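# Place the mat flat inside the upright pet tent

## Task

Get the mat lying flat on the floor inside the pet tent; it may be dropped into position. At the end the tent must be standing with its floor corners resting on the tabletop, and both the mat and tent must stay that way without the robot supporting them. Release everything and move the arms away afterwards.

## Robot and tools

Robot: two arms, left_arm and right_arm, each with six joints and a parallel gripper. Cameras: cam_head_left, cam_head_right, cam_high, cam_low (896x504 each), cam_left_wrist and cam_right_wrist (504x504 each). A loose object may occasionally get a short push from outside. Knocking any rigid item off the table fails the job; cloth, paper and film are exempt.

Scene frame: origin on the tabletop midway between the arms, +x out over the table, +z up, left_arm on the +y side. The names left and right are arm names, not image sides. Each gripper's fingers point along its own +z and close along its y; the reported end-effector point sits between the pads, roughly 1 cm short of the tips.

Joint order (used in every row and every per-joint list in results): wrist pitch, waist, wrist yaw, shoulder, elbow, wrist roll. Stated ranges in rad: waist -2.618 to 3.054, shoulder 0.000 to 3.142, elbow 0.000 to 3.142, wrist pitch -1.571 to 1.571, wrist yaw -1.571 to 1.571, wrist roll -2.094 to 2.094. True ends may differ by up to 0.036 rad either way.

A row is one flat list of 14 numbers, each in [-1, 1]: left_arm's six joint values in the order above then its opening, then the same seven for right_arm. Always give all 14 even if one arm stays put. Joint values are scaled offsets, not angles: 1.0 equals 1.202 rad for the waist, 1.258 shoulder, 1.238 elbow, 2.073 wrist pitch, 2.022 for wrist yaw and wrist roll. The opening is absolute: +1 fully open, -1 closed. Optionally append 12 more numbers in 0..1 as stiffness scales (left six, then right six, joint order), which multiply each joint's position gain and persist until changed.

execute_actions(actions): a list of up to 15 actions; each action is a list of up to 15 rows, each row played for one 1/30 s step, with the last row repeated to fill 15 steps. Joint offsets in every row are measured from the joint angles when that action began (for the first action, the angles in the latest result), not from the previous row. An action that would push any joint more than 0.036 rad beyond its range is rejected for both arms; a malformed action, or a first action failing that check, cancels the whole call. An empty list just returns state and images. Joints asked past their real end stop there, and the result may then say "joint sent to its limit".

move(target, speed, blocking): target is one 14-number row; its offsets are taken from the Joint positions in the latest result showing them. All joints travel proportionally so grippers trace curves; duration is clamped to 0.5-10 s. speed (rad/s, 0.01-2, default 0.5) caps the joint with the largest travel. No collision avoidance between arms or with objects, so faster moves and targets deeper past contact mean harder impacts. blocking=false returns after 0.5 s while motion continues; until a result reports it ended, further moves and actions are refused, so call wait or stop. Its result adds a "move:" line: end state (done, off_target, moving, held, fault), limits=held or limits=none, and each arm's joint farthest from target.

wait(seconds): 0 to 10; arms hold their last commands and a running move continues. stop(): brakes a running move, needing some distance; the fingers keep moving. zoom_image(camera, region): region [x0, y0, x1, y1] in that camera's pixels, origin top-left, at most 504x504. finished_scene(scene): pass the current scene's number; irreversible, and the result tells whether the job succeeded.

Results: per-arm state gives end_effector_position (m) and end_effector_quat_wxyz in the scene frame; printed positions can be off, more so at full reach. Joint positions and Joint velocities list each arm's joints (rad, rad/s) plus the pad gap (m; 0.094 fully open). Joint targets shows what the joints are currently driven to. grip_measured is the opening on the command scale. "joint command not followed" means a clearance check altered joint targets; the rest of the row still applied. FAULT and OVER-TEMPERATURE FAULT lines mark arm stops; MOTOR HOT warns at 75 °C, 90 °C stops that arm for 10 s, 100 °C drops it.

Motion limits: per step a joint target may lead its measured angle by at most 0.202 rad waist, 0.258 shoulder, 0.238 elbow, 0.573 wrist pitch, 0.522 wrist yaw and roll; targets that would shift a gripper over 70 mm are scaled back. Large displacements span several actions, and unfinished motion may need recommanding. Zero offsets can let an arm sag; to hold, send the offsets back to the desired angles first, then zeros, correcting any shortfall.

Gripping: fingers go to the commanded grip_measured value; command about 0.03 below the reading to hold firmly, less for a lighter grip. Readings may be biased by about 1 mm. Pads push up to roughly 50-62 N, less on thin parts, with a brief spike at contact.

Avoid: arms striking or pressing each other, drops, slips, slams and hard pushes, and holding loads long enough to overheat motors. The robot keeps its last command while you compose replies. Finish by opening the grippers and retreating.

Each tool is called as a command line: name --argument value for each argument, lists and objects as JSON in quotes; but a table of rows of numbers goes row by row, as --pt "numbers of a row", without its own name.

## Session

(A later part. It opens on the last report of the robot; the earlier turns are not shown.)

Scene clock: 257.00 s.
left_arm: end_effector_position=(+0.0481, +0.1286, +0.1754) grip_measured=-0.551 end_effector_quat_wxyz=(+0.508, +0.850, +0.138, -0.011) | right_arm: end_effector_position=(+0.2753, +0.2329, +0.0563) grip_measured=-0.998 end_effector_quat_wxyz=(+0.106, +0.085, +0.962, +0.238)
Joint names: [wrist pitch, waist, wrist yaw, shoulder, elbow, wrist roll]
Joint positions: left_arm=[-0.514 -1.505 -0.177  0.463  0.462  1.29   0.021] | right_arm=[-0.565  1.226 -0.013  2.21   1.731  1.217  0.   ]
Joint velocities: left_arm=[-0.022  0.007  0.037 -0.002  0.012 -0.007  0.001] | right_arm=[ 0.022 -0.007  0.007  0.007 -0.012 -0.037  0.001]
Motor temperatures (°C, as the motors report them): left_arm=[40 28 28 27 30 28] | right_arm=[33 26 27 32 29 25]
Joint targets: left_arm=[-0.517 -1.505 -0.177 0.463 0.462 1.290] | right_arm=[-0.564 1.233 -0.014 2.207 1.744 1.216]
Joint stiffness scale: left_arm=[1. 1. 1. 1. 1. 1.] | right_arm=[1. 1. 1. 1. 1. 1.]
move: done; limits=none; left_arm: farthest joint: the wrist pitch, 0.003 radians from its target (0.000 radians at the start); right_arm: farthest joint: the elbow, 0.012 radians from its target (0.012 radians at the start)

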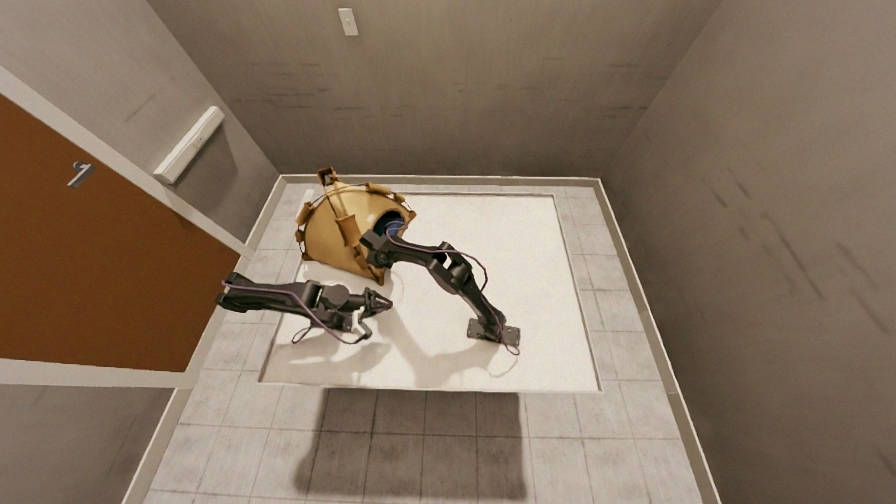

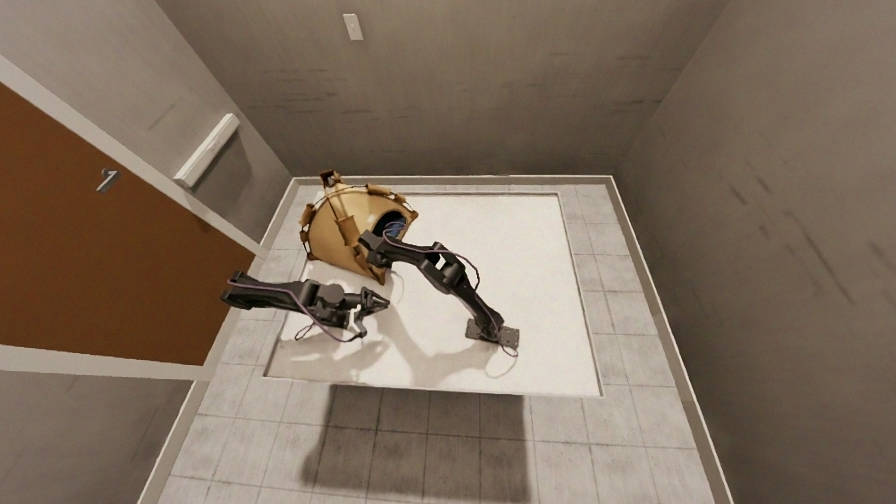

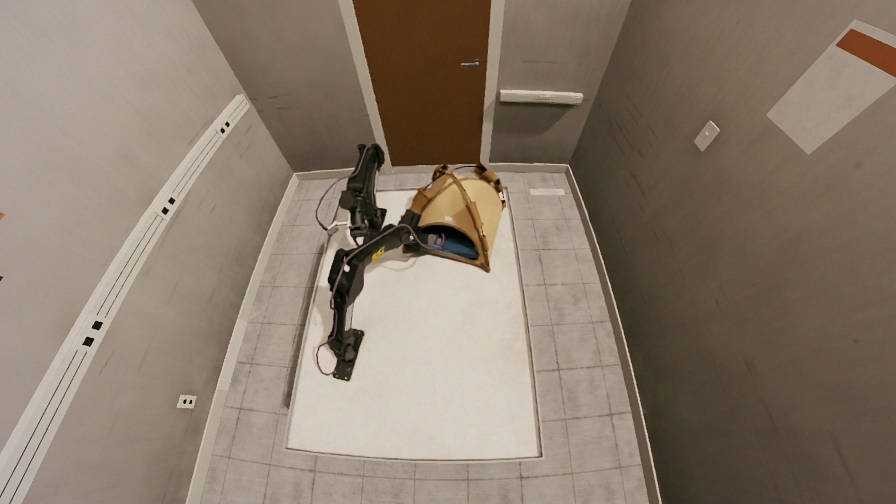

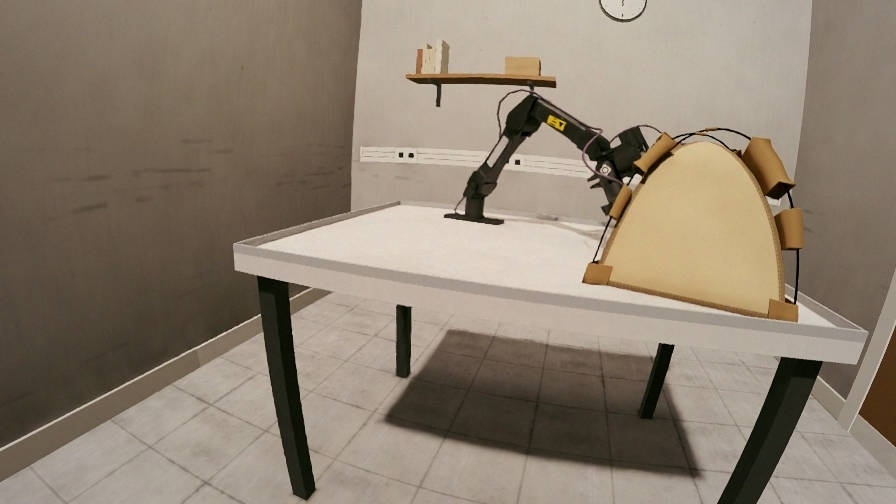

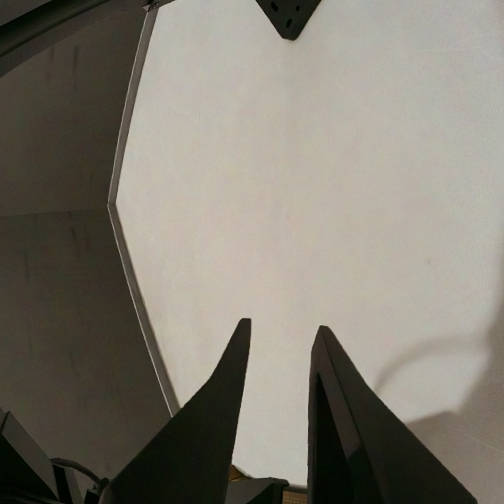

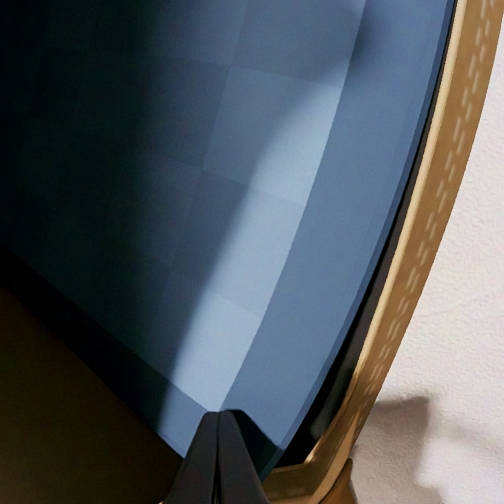

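move --target '[0,0,0,0,0,0,-0.55, 0,-0.02,-0.06,0.05,0,0,-1]' --speed 0.12

Scene clock: 258.77 s.
left_arm: end_effector_position=(+0.0481, +0.1282, +0.1760) grip_measured=-0.551 end_effector_quat_wxyz=(+0.509, +0.850, +0.138, -0.011) | right_arm: end_effector_position=(+0.2709, +0.2365, +0.0351) grip_measured=-0.998 end_effector_quat_wxyz=(+0.059, +0.083, +0.964, +0.247)
Joint names: [wrist pitch, waist, wrist yaw, shoulder, elbow, wrist roll]
Joint positions: left_arm=[-0.511 -1.505 -0.177  0.463  0.462  1.29   0.021] | right_arm=[-0.544  1.203 -0.114  2.257  1.731  1.217  0.   ]
Joint velocities: left_arm=[-0.007 -0.027  0.051 -0.002  0.002 -0.066 -0.001] | right_arm=[-0.051 -0.012 -0.022 -0.007 -0.007 -0.037 -0.001]
Motor temperatures (°C, as the motors report them): left_arm=[40 28 28 27 30 28] | right_arm=[33 26 27 32 29 25]
Joint targets: left_arm=[-0.514 -1.505 -0.177 0.463 0.462 1.290] | right_arm=[-0.565 1.202 -0.135 2.273 1.731 1.217]
Joint stiffness scale: left_arm=[1. 1. 1. 1. 1. 1.] | right_arm=[1. 1. 1. 1. 1. 1.]
move: off_target (right_arm); limits=none; left_arm: farthest joint: the wrist pitch, 0.003 radians from its target (0.000 radians at the start); right_arm: farthest joint: the wrist pitch, 0.021 radians from its target (0.000 radians at the start)

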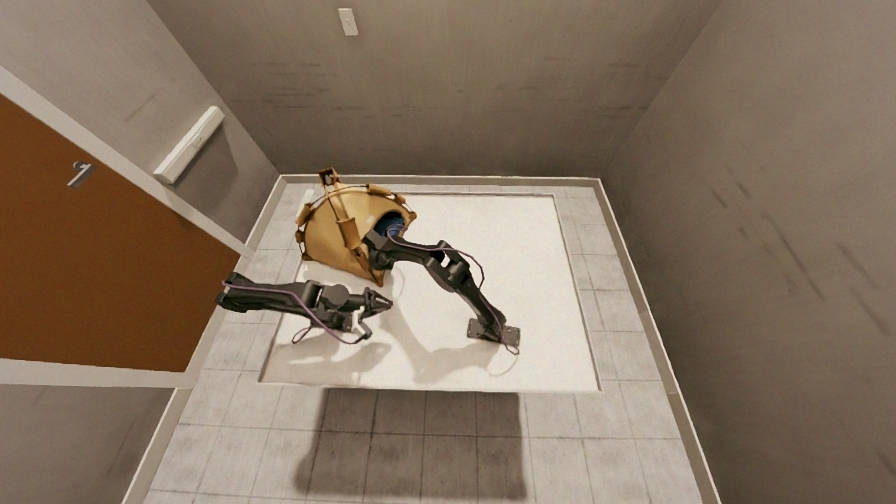

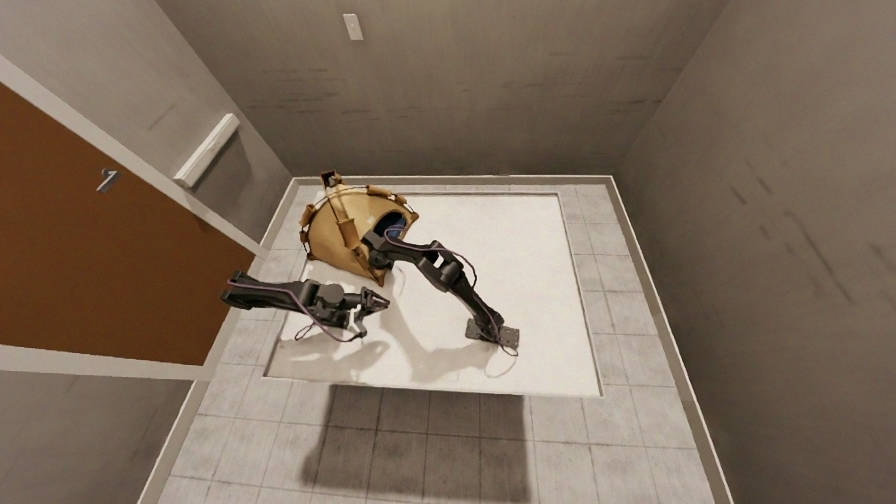

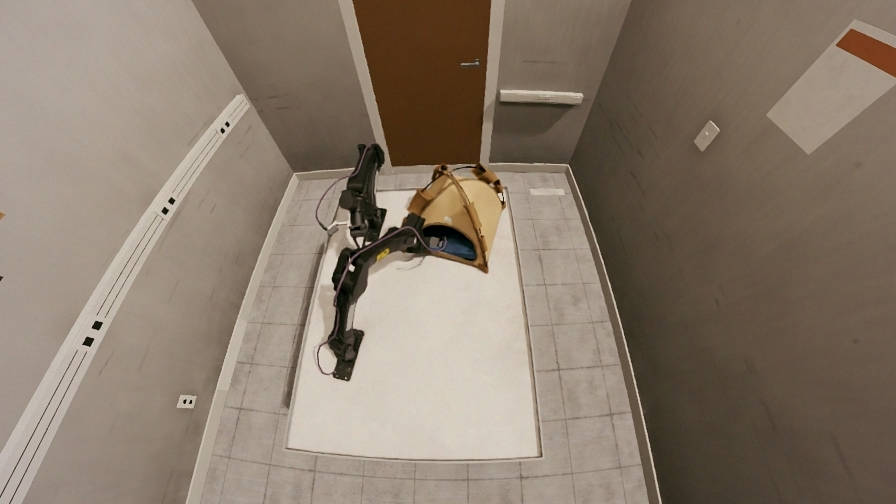

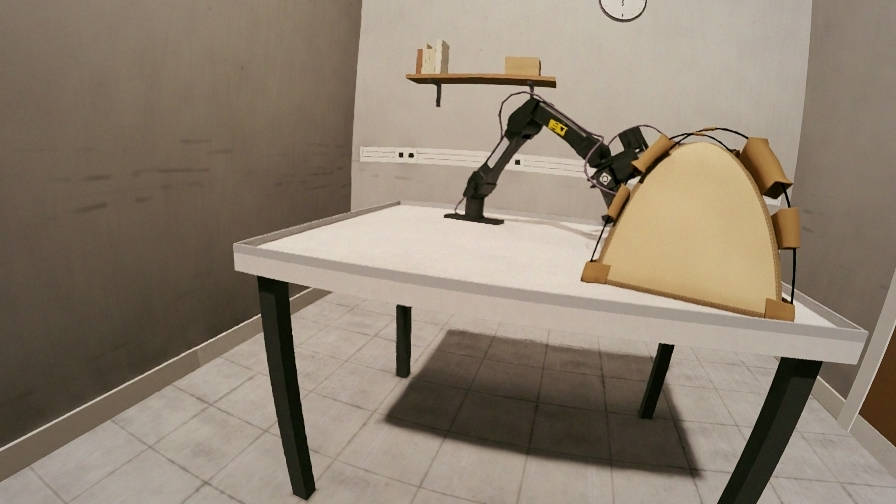

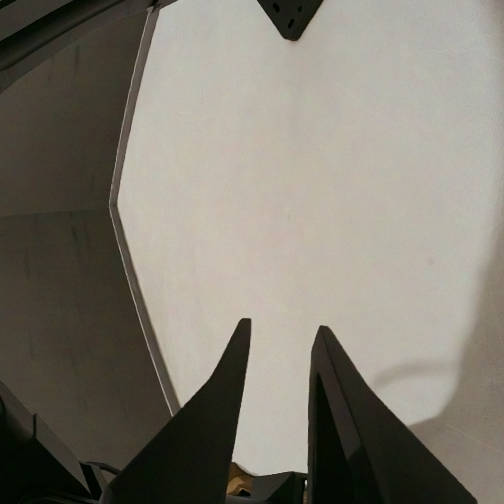

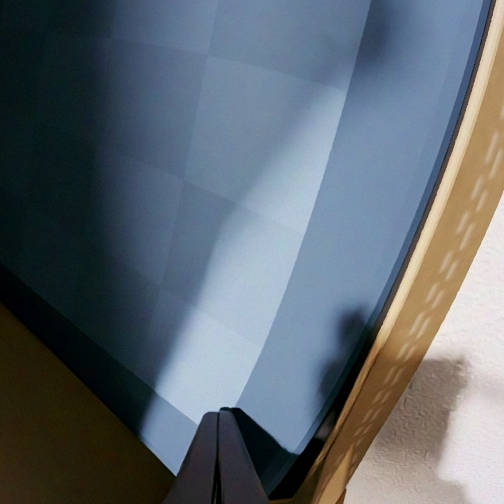

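Press further down and inward.

move --target '[0,0,0,0,0,0,-0.55, 0.025,0,0,0.055,0,0,-1]' --speed 0.1

Scene clock: 261.67 s.
left_arm: end_effector_position=(+0.0481, +0.1278, +0.1767) grip_measured=-0.551 end_effector_quat_wxyz=(+0.510, +0.849, +0.138, -0.011) | right_arm: end_effector_position=(+0.2778, +0.2470, +0.0229) grip_measured=-0.998 end_effector_quat_wxyz=(+0.068, +0.082, +0.959, +0.262)
Joint names: [wrist pitch, waist, wrist yaw, shoulder, elbow, wrist roll]
Joint positions: left_arm=[-0.508 -1.505 -0.177  0.463  0.462  1.29   0.021] | right_arm=[-0.469  1.203 -0.113  2.297  1.731  1.217  0.   ]
Joint velocities: left_arm=[ 0.007  0.012 -0.007  0.002  0.002  0.007 -0.   ] | right_arm=[-0.11   0.007 -0.007 -0.007  0.007 -0.022 -0.   ]
Motor temperatures (°C, as the motors report them): left_arm=[40 28 28 27 30 28] | right_arm=[32 26 27 32 29 25]
Joint targets: left_arm=[-0.511 -1.505 -0.177 0.463 0.462 1.290] | right_arm=[-0.492 1.203 -0.114 2.326 1.731 1.217]
Joint stiffness scale: left_arm=[1. 1. 1. 1. 1. 1.] | right_arm=[1. 1. 1. 1. 1. 1.]
move: off_target (right_arm); limits=none; left_arm: farthest joint: the wrist pitch, 0.003 radians from its target (0.000 radians at the start); right_arm: farthest joint: the shoulder, 0.030 radians from its target (0.070 radians at the start)

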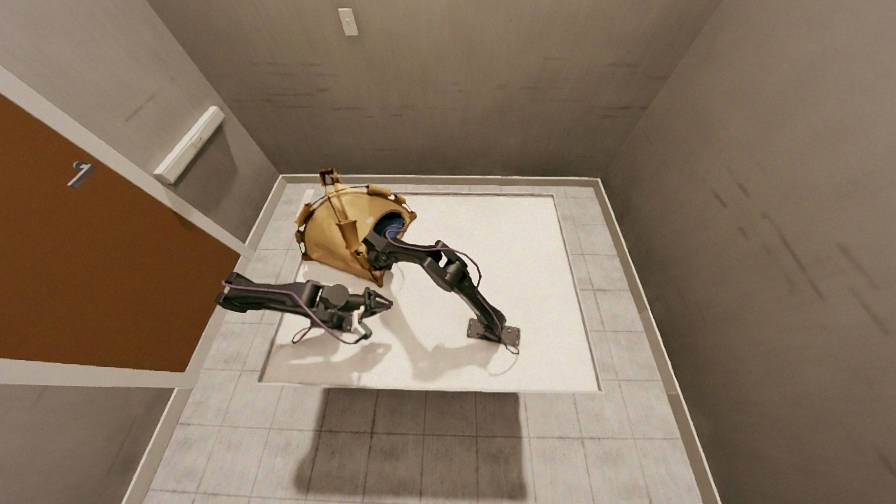

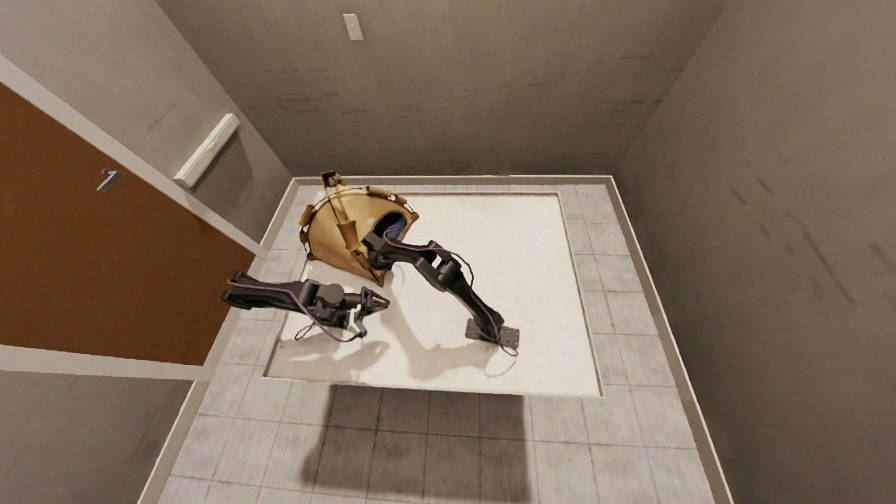

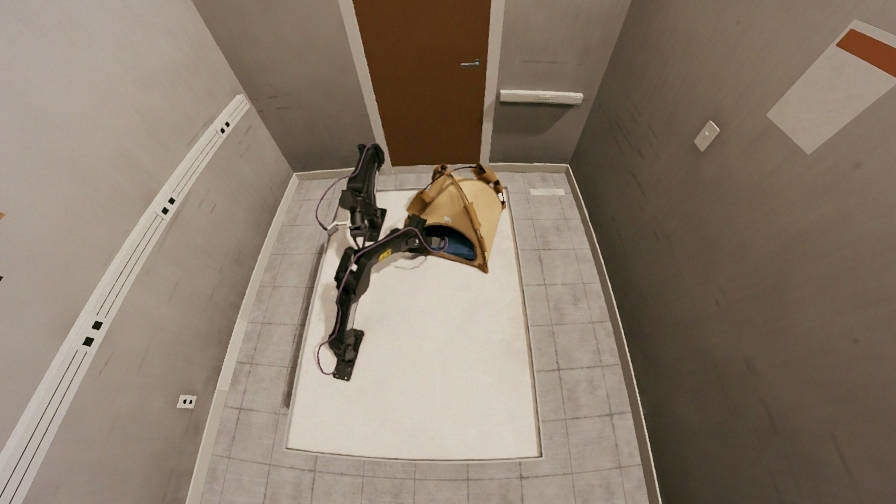

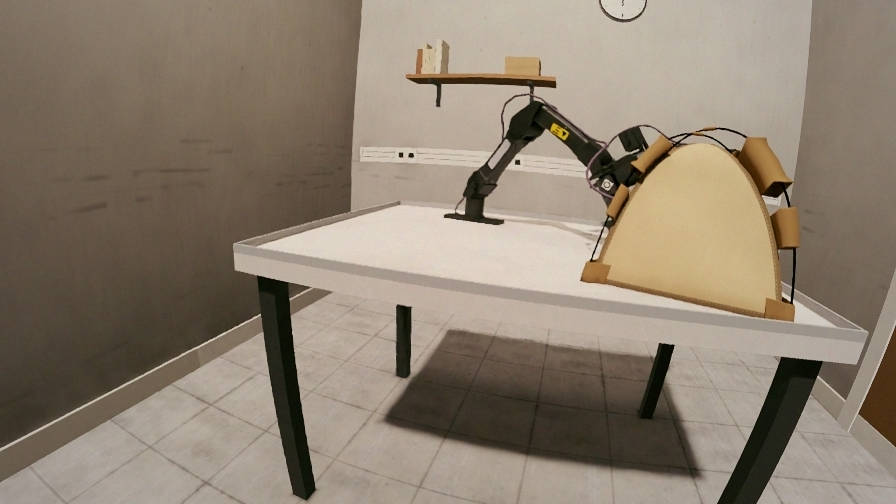

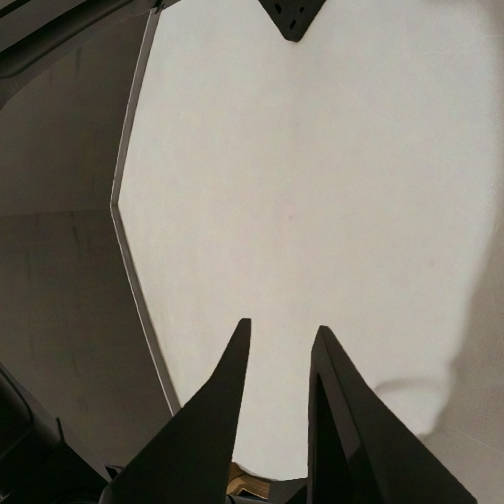

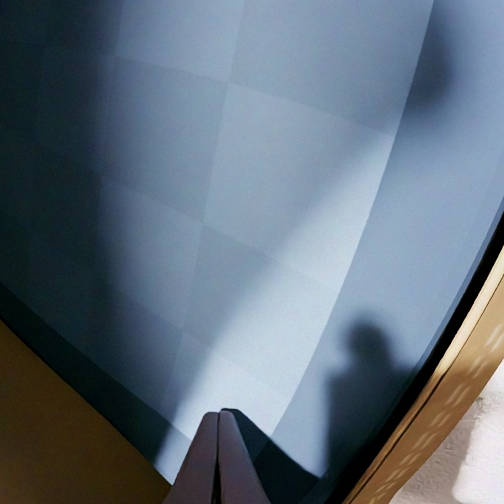

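move --target '[0,0,0,0,0,0,-0.55, -0.09,-0.03,-0.03,-0.13,0,0,-1]' --speed 0.2

Scene clock: 263.63 s.
left_arm: end_effector_position=(+0.0481, +0.1274, +0.1774) grip_measured=-0.551 end_effector_quat_wxyz=(+0.512, +0.848, +0.138, -0.012) | right_arm: end_effector_position=(+0.2667, +0.2202, +0.0747) grip_measured=-0.998 end_effector_quat_wxyz=(+0.038, +0.090, +0.962, +0.255)
Joint names: [wrist pitch, waist, wrist yaw, shoulder, elbow, wrist roll]
Joint positions: left_arm=[-0.504 -1.505 -0.177  0.463  0.462  1.29   0.021] | right_arm=[-0.646  1.176 -0.167  2.159  1.731  1.217  0.   ]
Joint velocities: left_arm=[-0.022  0.007 -0.007 -0.017  0.002 -0.007  0.   ] | right_arm=[-0.022  0.007  0.007  0.002  0.002  0.007  0.001]
Motor temperatures (°C, as the motors report them): left_arm=[40 28 28 27 30 28] | right_arm=[32 26 27 32 29 25]
Joint targets: left_arm=[-0.507 -1.505 -0.177 0.463 0.462 1.290] | right_arm=[-0.655 1.167 -0.173 2.133 1.731 1.217]
Joint stiffness scale: left_arm=[1. 1. 1. 1. 1. 1.] | right_arm=[1. 1. 1. 1. 1. 1.]
move: off_target (right_arm); limits=none; left_arm: farthest joint: the wrist pitch, 0.004 radians from its target (0.000 radians at the start); right_arm: farthest joint: the shoulder, 0.026 radians from its target (0.163 radians at the start)

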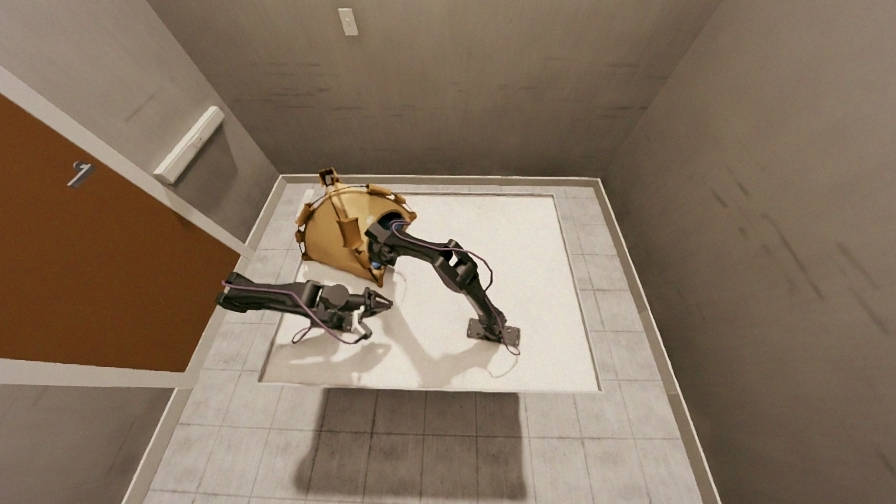

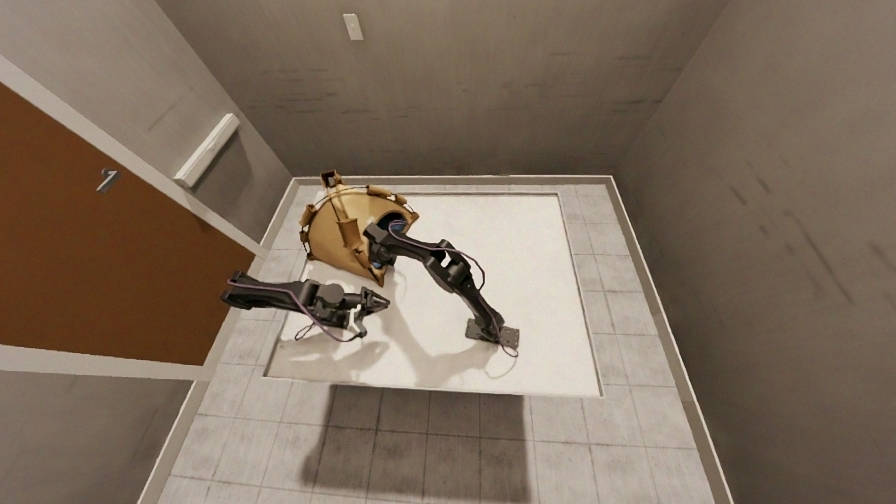

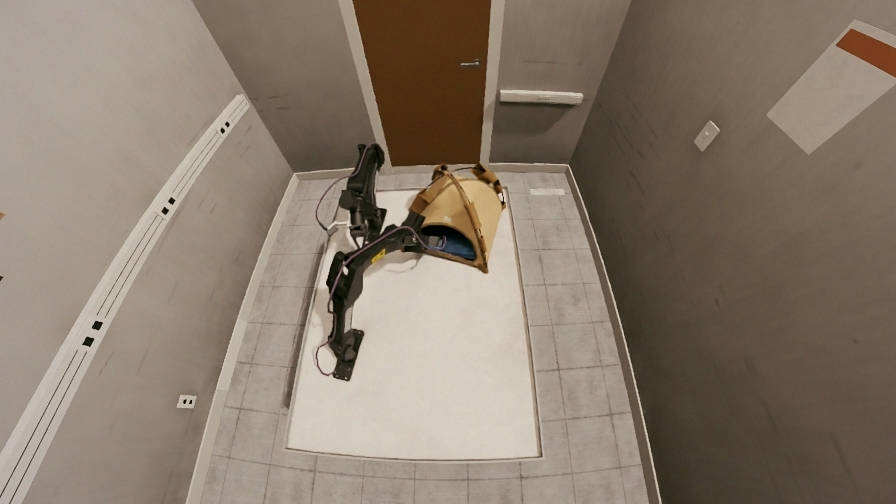

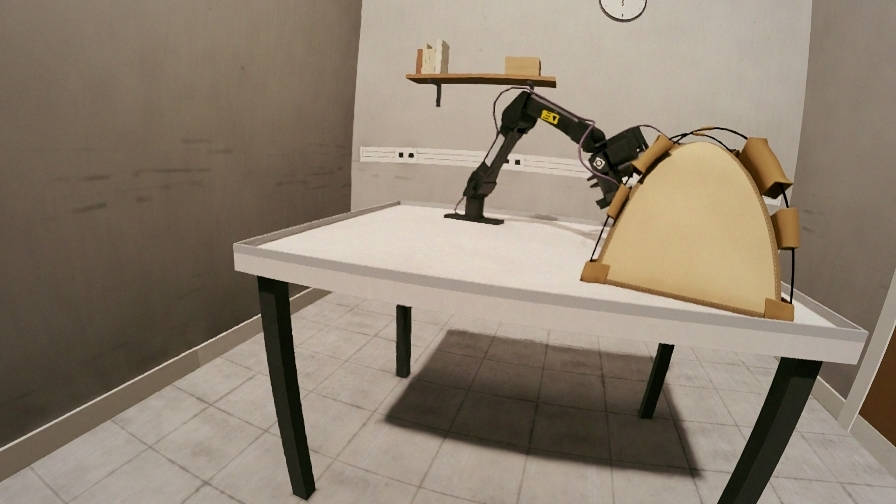

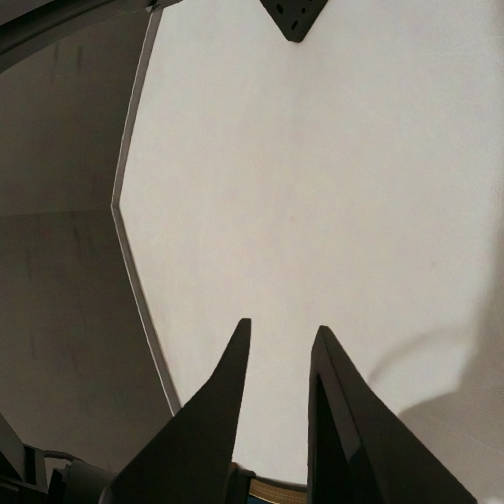

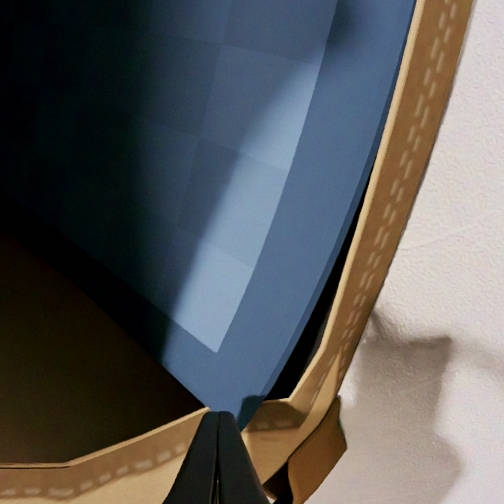

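move --target '[0,0,0,0,0,0,-0.55, -0.272,0.042,0.083,0.255,0.52,0.115,-1]' --speed 0.35

Scene clock: 266.97 s.
left_arm: end_effector_position=(+0.0480, +0.1271, +0.1781) grip_measured=-0.551 end_effector_quat_wxyz=(+0.513, +0.847, +0.138, -0.012) | right_arm: end_effector_position=(+0.2744, +0.2214, +0.0656) grip_measured=-0.998 end_effector_quat_wxyz=(+0.032, +0.204, +0.972, +0.114)
Joint names: [wrist pitch, waist, wrist yaw, shoulder, elbow, wrist roll]
Joint positions: left_arm=[-0.501 -1.505 -0.177  0.463  0.462  1.29   0.021] | right_arm=[-1.197  1.216 -0.015  2.479  2.342  1.443  0.   ]
Joint velocities: left_arm=[ 0.051 -0.027 -0.022  0.002  0.002  0.051 -0.001] | right_arm=[-0.007 -0.007 -0.051 -0.007 -0.002 -0.095 -0.   ]
Motor temperatures (°C, as the motors report them): left_arm=[40 28 28 27 30 28] | right_arm=[32 26 27 32 29 25]
Joint targets: left_arm=[-0.504 -1.505 -0.177 0.463 0.462 1.290] | right_arm=[-1.210 1.227 0.001 2.480 2.375 1.449]
Joint stiffness scale: left_arm=[1. 1. 1. 1. 1. 1.] | right_arm=[1. 1. 1. 1. 1. 1.]
move: off_target (right_arm); limits=none; left_arm: farthest joint: the wrist pitch, 0.003 radians from its target (0.000 radians at the start); right_arm: farthest joint: the elbow, 0.032 radians from its target (0.644 radians at the start)

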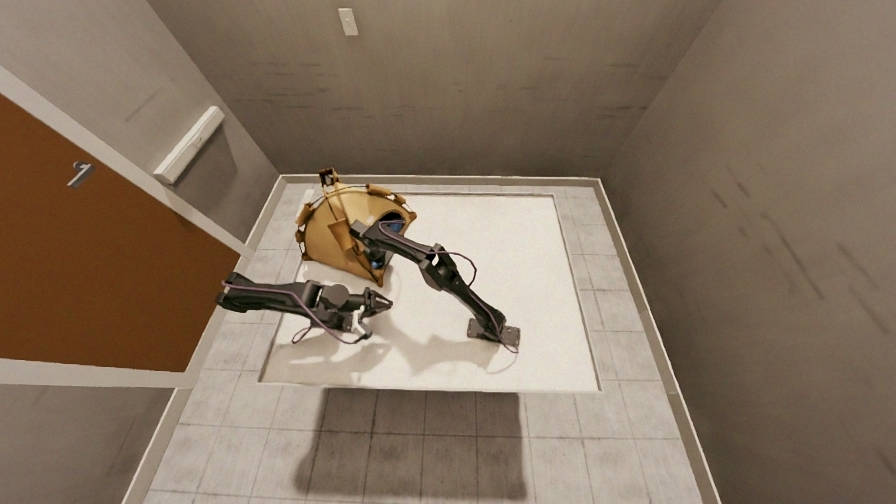

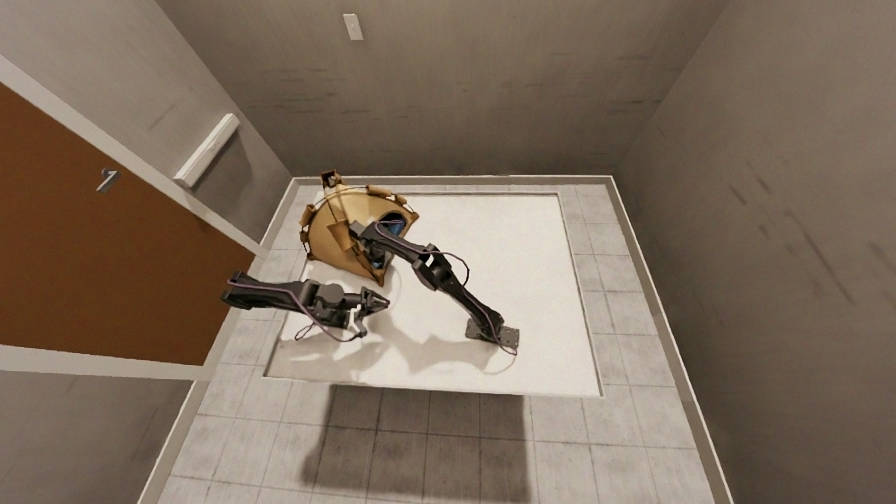

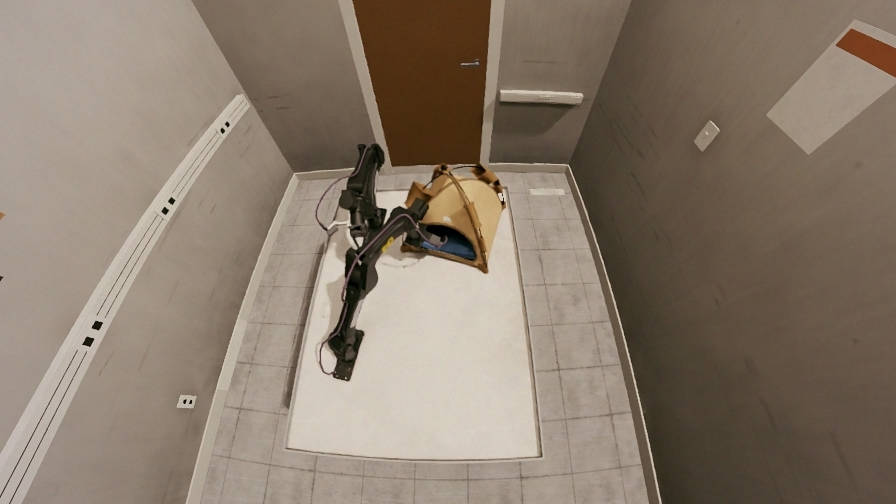

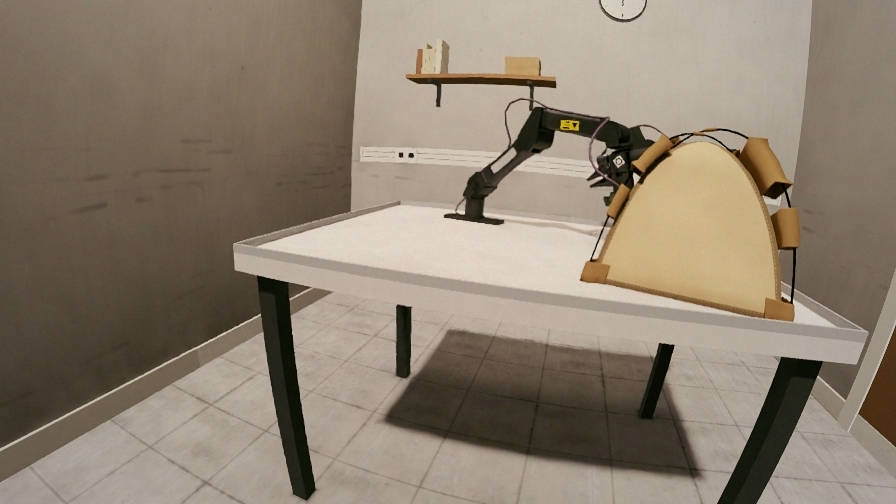

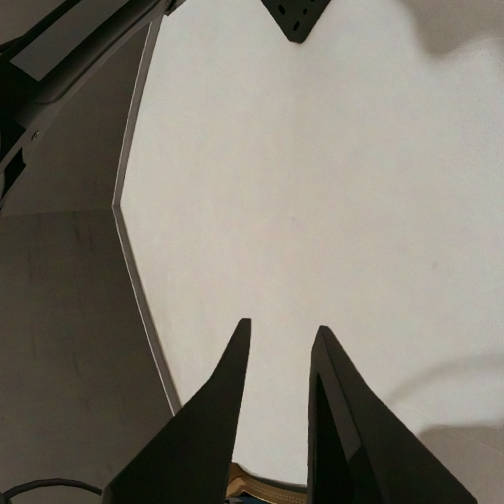

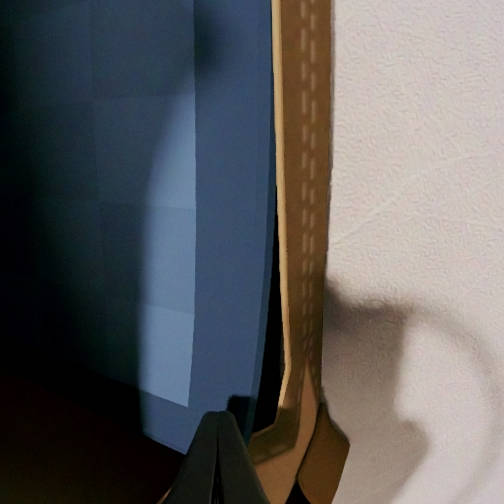

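move --target '[0,0,0,0,0,0,-0.55, -0.022,0,0,0.03,0.01,0,-1]' --speed 0.08

Scene clock: 268.13 s.
left_arm: end_effector_position=(+0.0480, +0.1267, +0.1788) grip_measured=-0.551 end_effector_quat_wxyz=(+0.514, +0.846, +0.138, -0.012) | right_arm: end_effector_position=(+0.2692, +0.2127, +0.0448) grip_measured=-0.998 end_effector_quat_wxyz=(+0.021, +0.205, +0.975, +0.081)
Joint names: [wrist pitch, waist, wrist yaw, shoulder, elbow, wrist roll]
Joint positions: left_arm=[-0.498 -1.505 -0.177  0.463  0.462  1.29   0.021] | right_arm=[-1.229  1.216 -0.015  2.516  2.342  1.443  0.   ]
Joint velocities: left_arm=[-0.007 -0.007 -0.007  0.007 -0.022  0.051 -0.001] | right_arm=[-0.022  0.012  0.022 -0.007 -0.002 -0.051 -0.001]
Motor temperatures (°C, as the motors report them): left_arm=[40 28 28 27 30 28] | right_arm=[32 26 27 32 29 25]
Joint targets: left_arm=[-0.501 -1.505 -0.177 0.463 0.462 1.290] | right_arm=[-1.243 1.216 -0.015 2.517 2.355 1.443]
Joint stiffness scale: left_arm=[1. 1. 1. 1. 1. 1.] | right_arm=[1. 1. 1. 1. 1. 1.]
move: done; limits=none; left_arm: farthest joint: the wrist pitch, 0.003 radians from its target (0.000 radians at the start); right_arm: farthest joint: the wrist pitch, 0.013 radians from its target (0.045 radians at the start)

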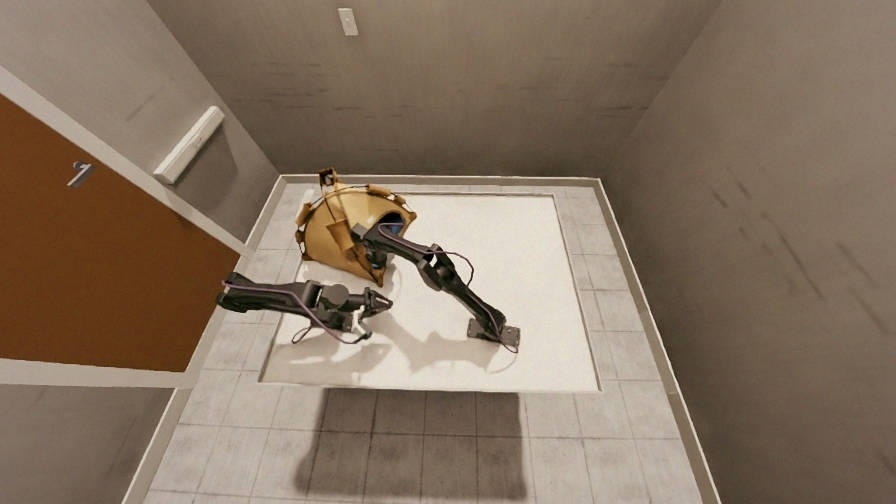

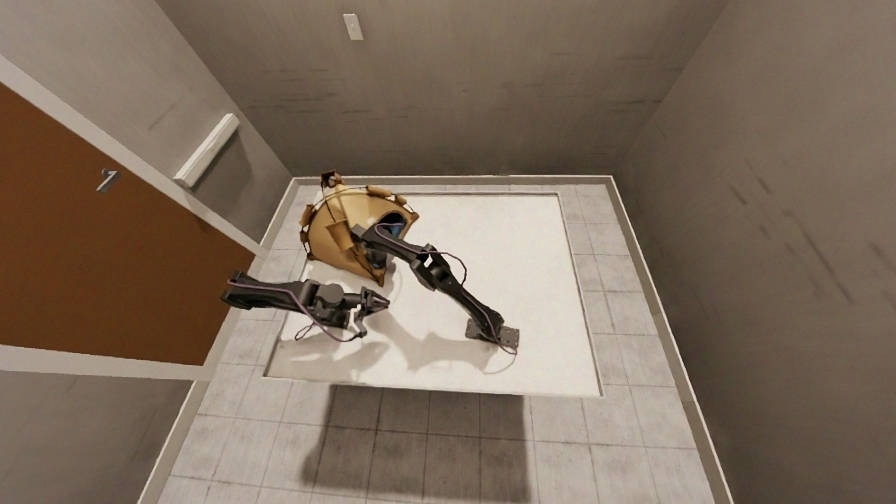

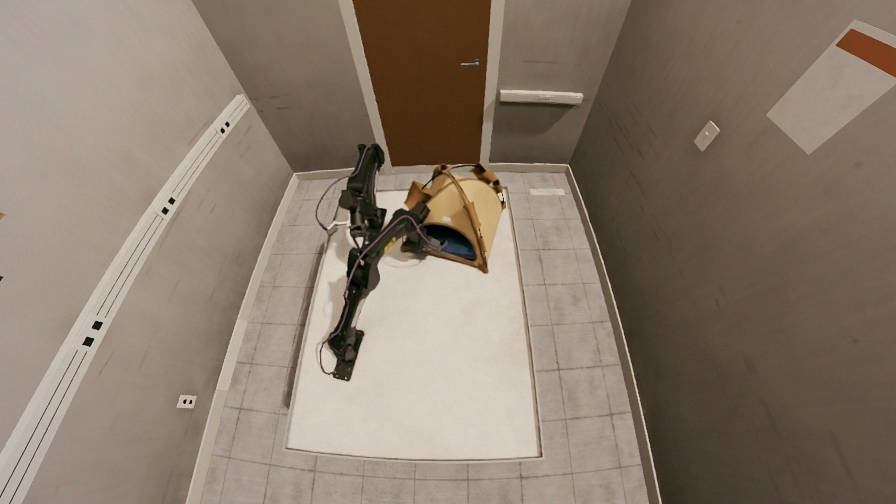

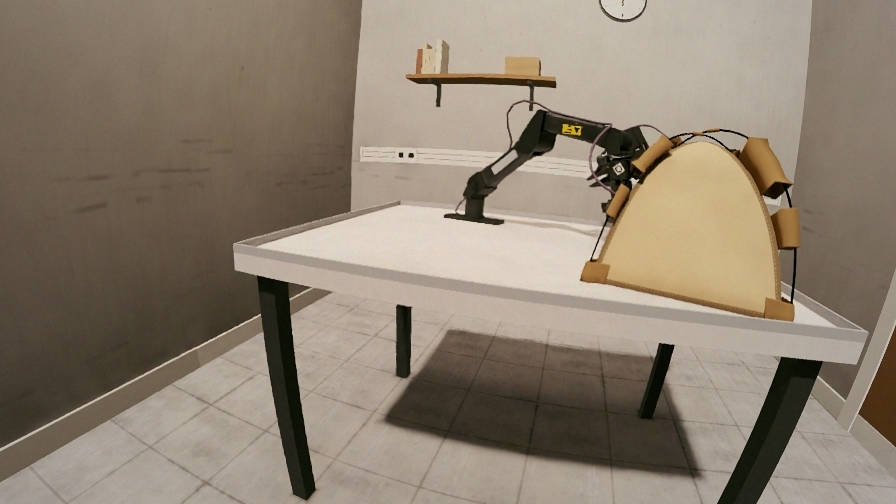

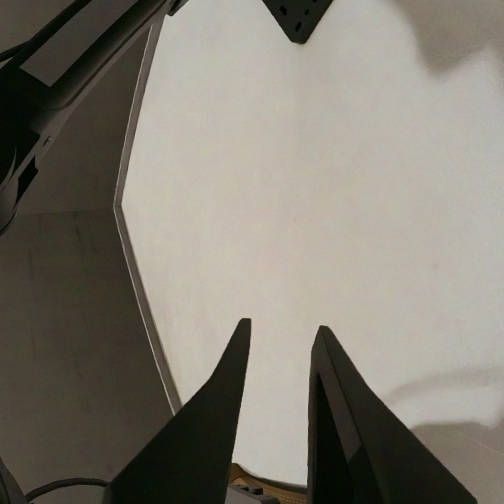

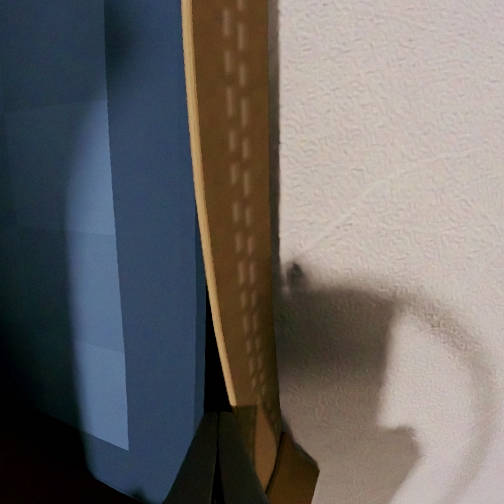

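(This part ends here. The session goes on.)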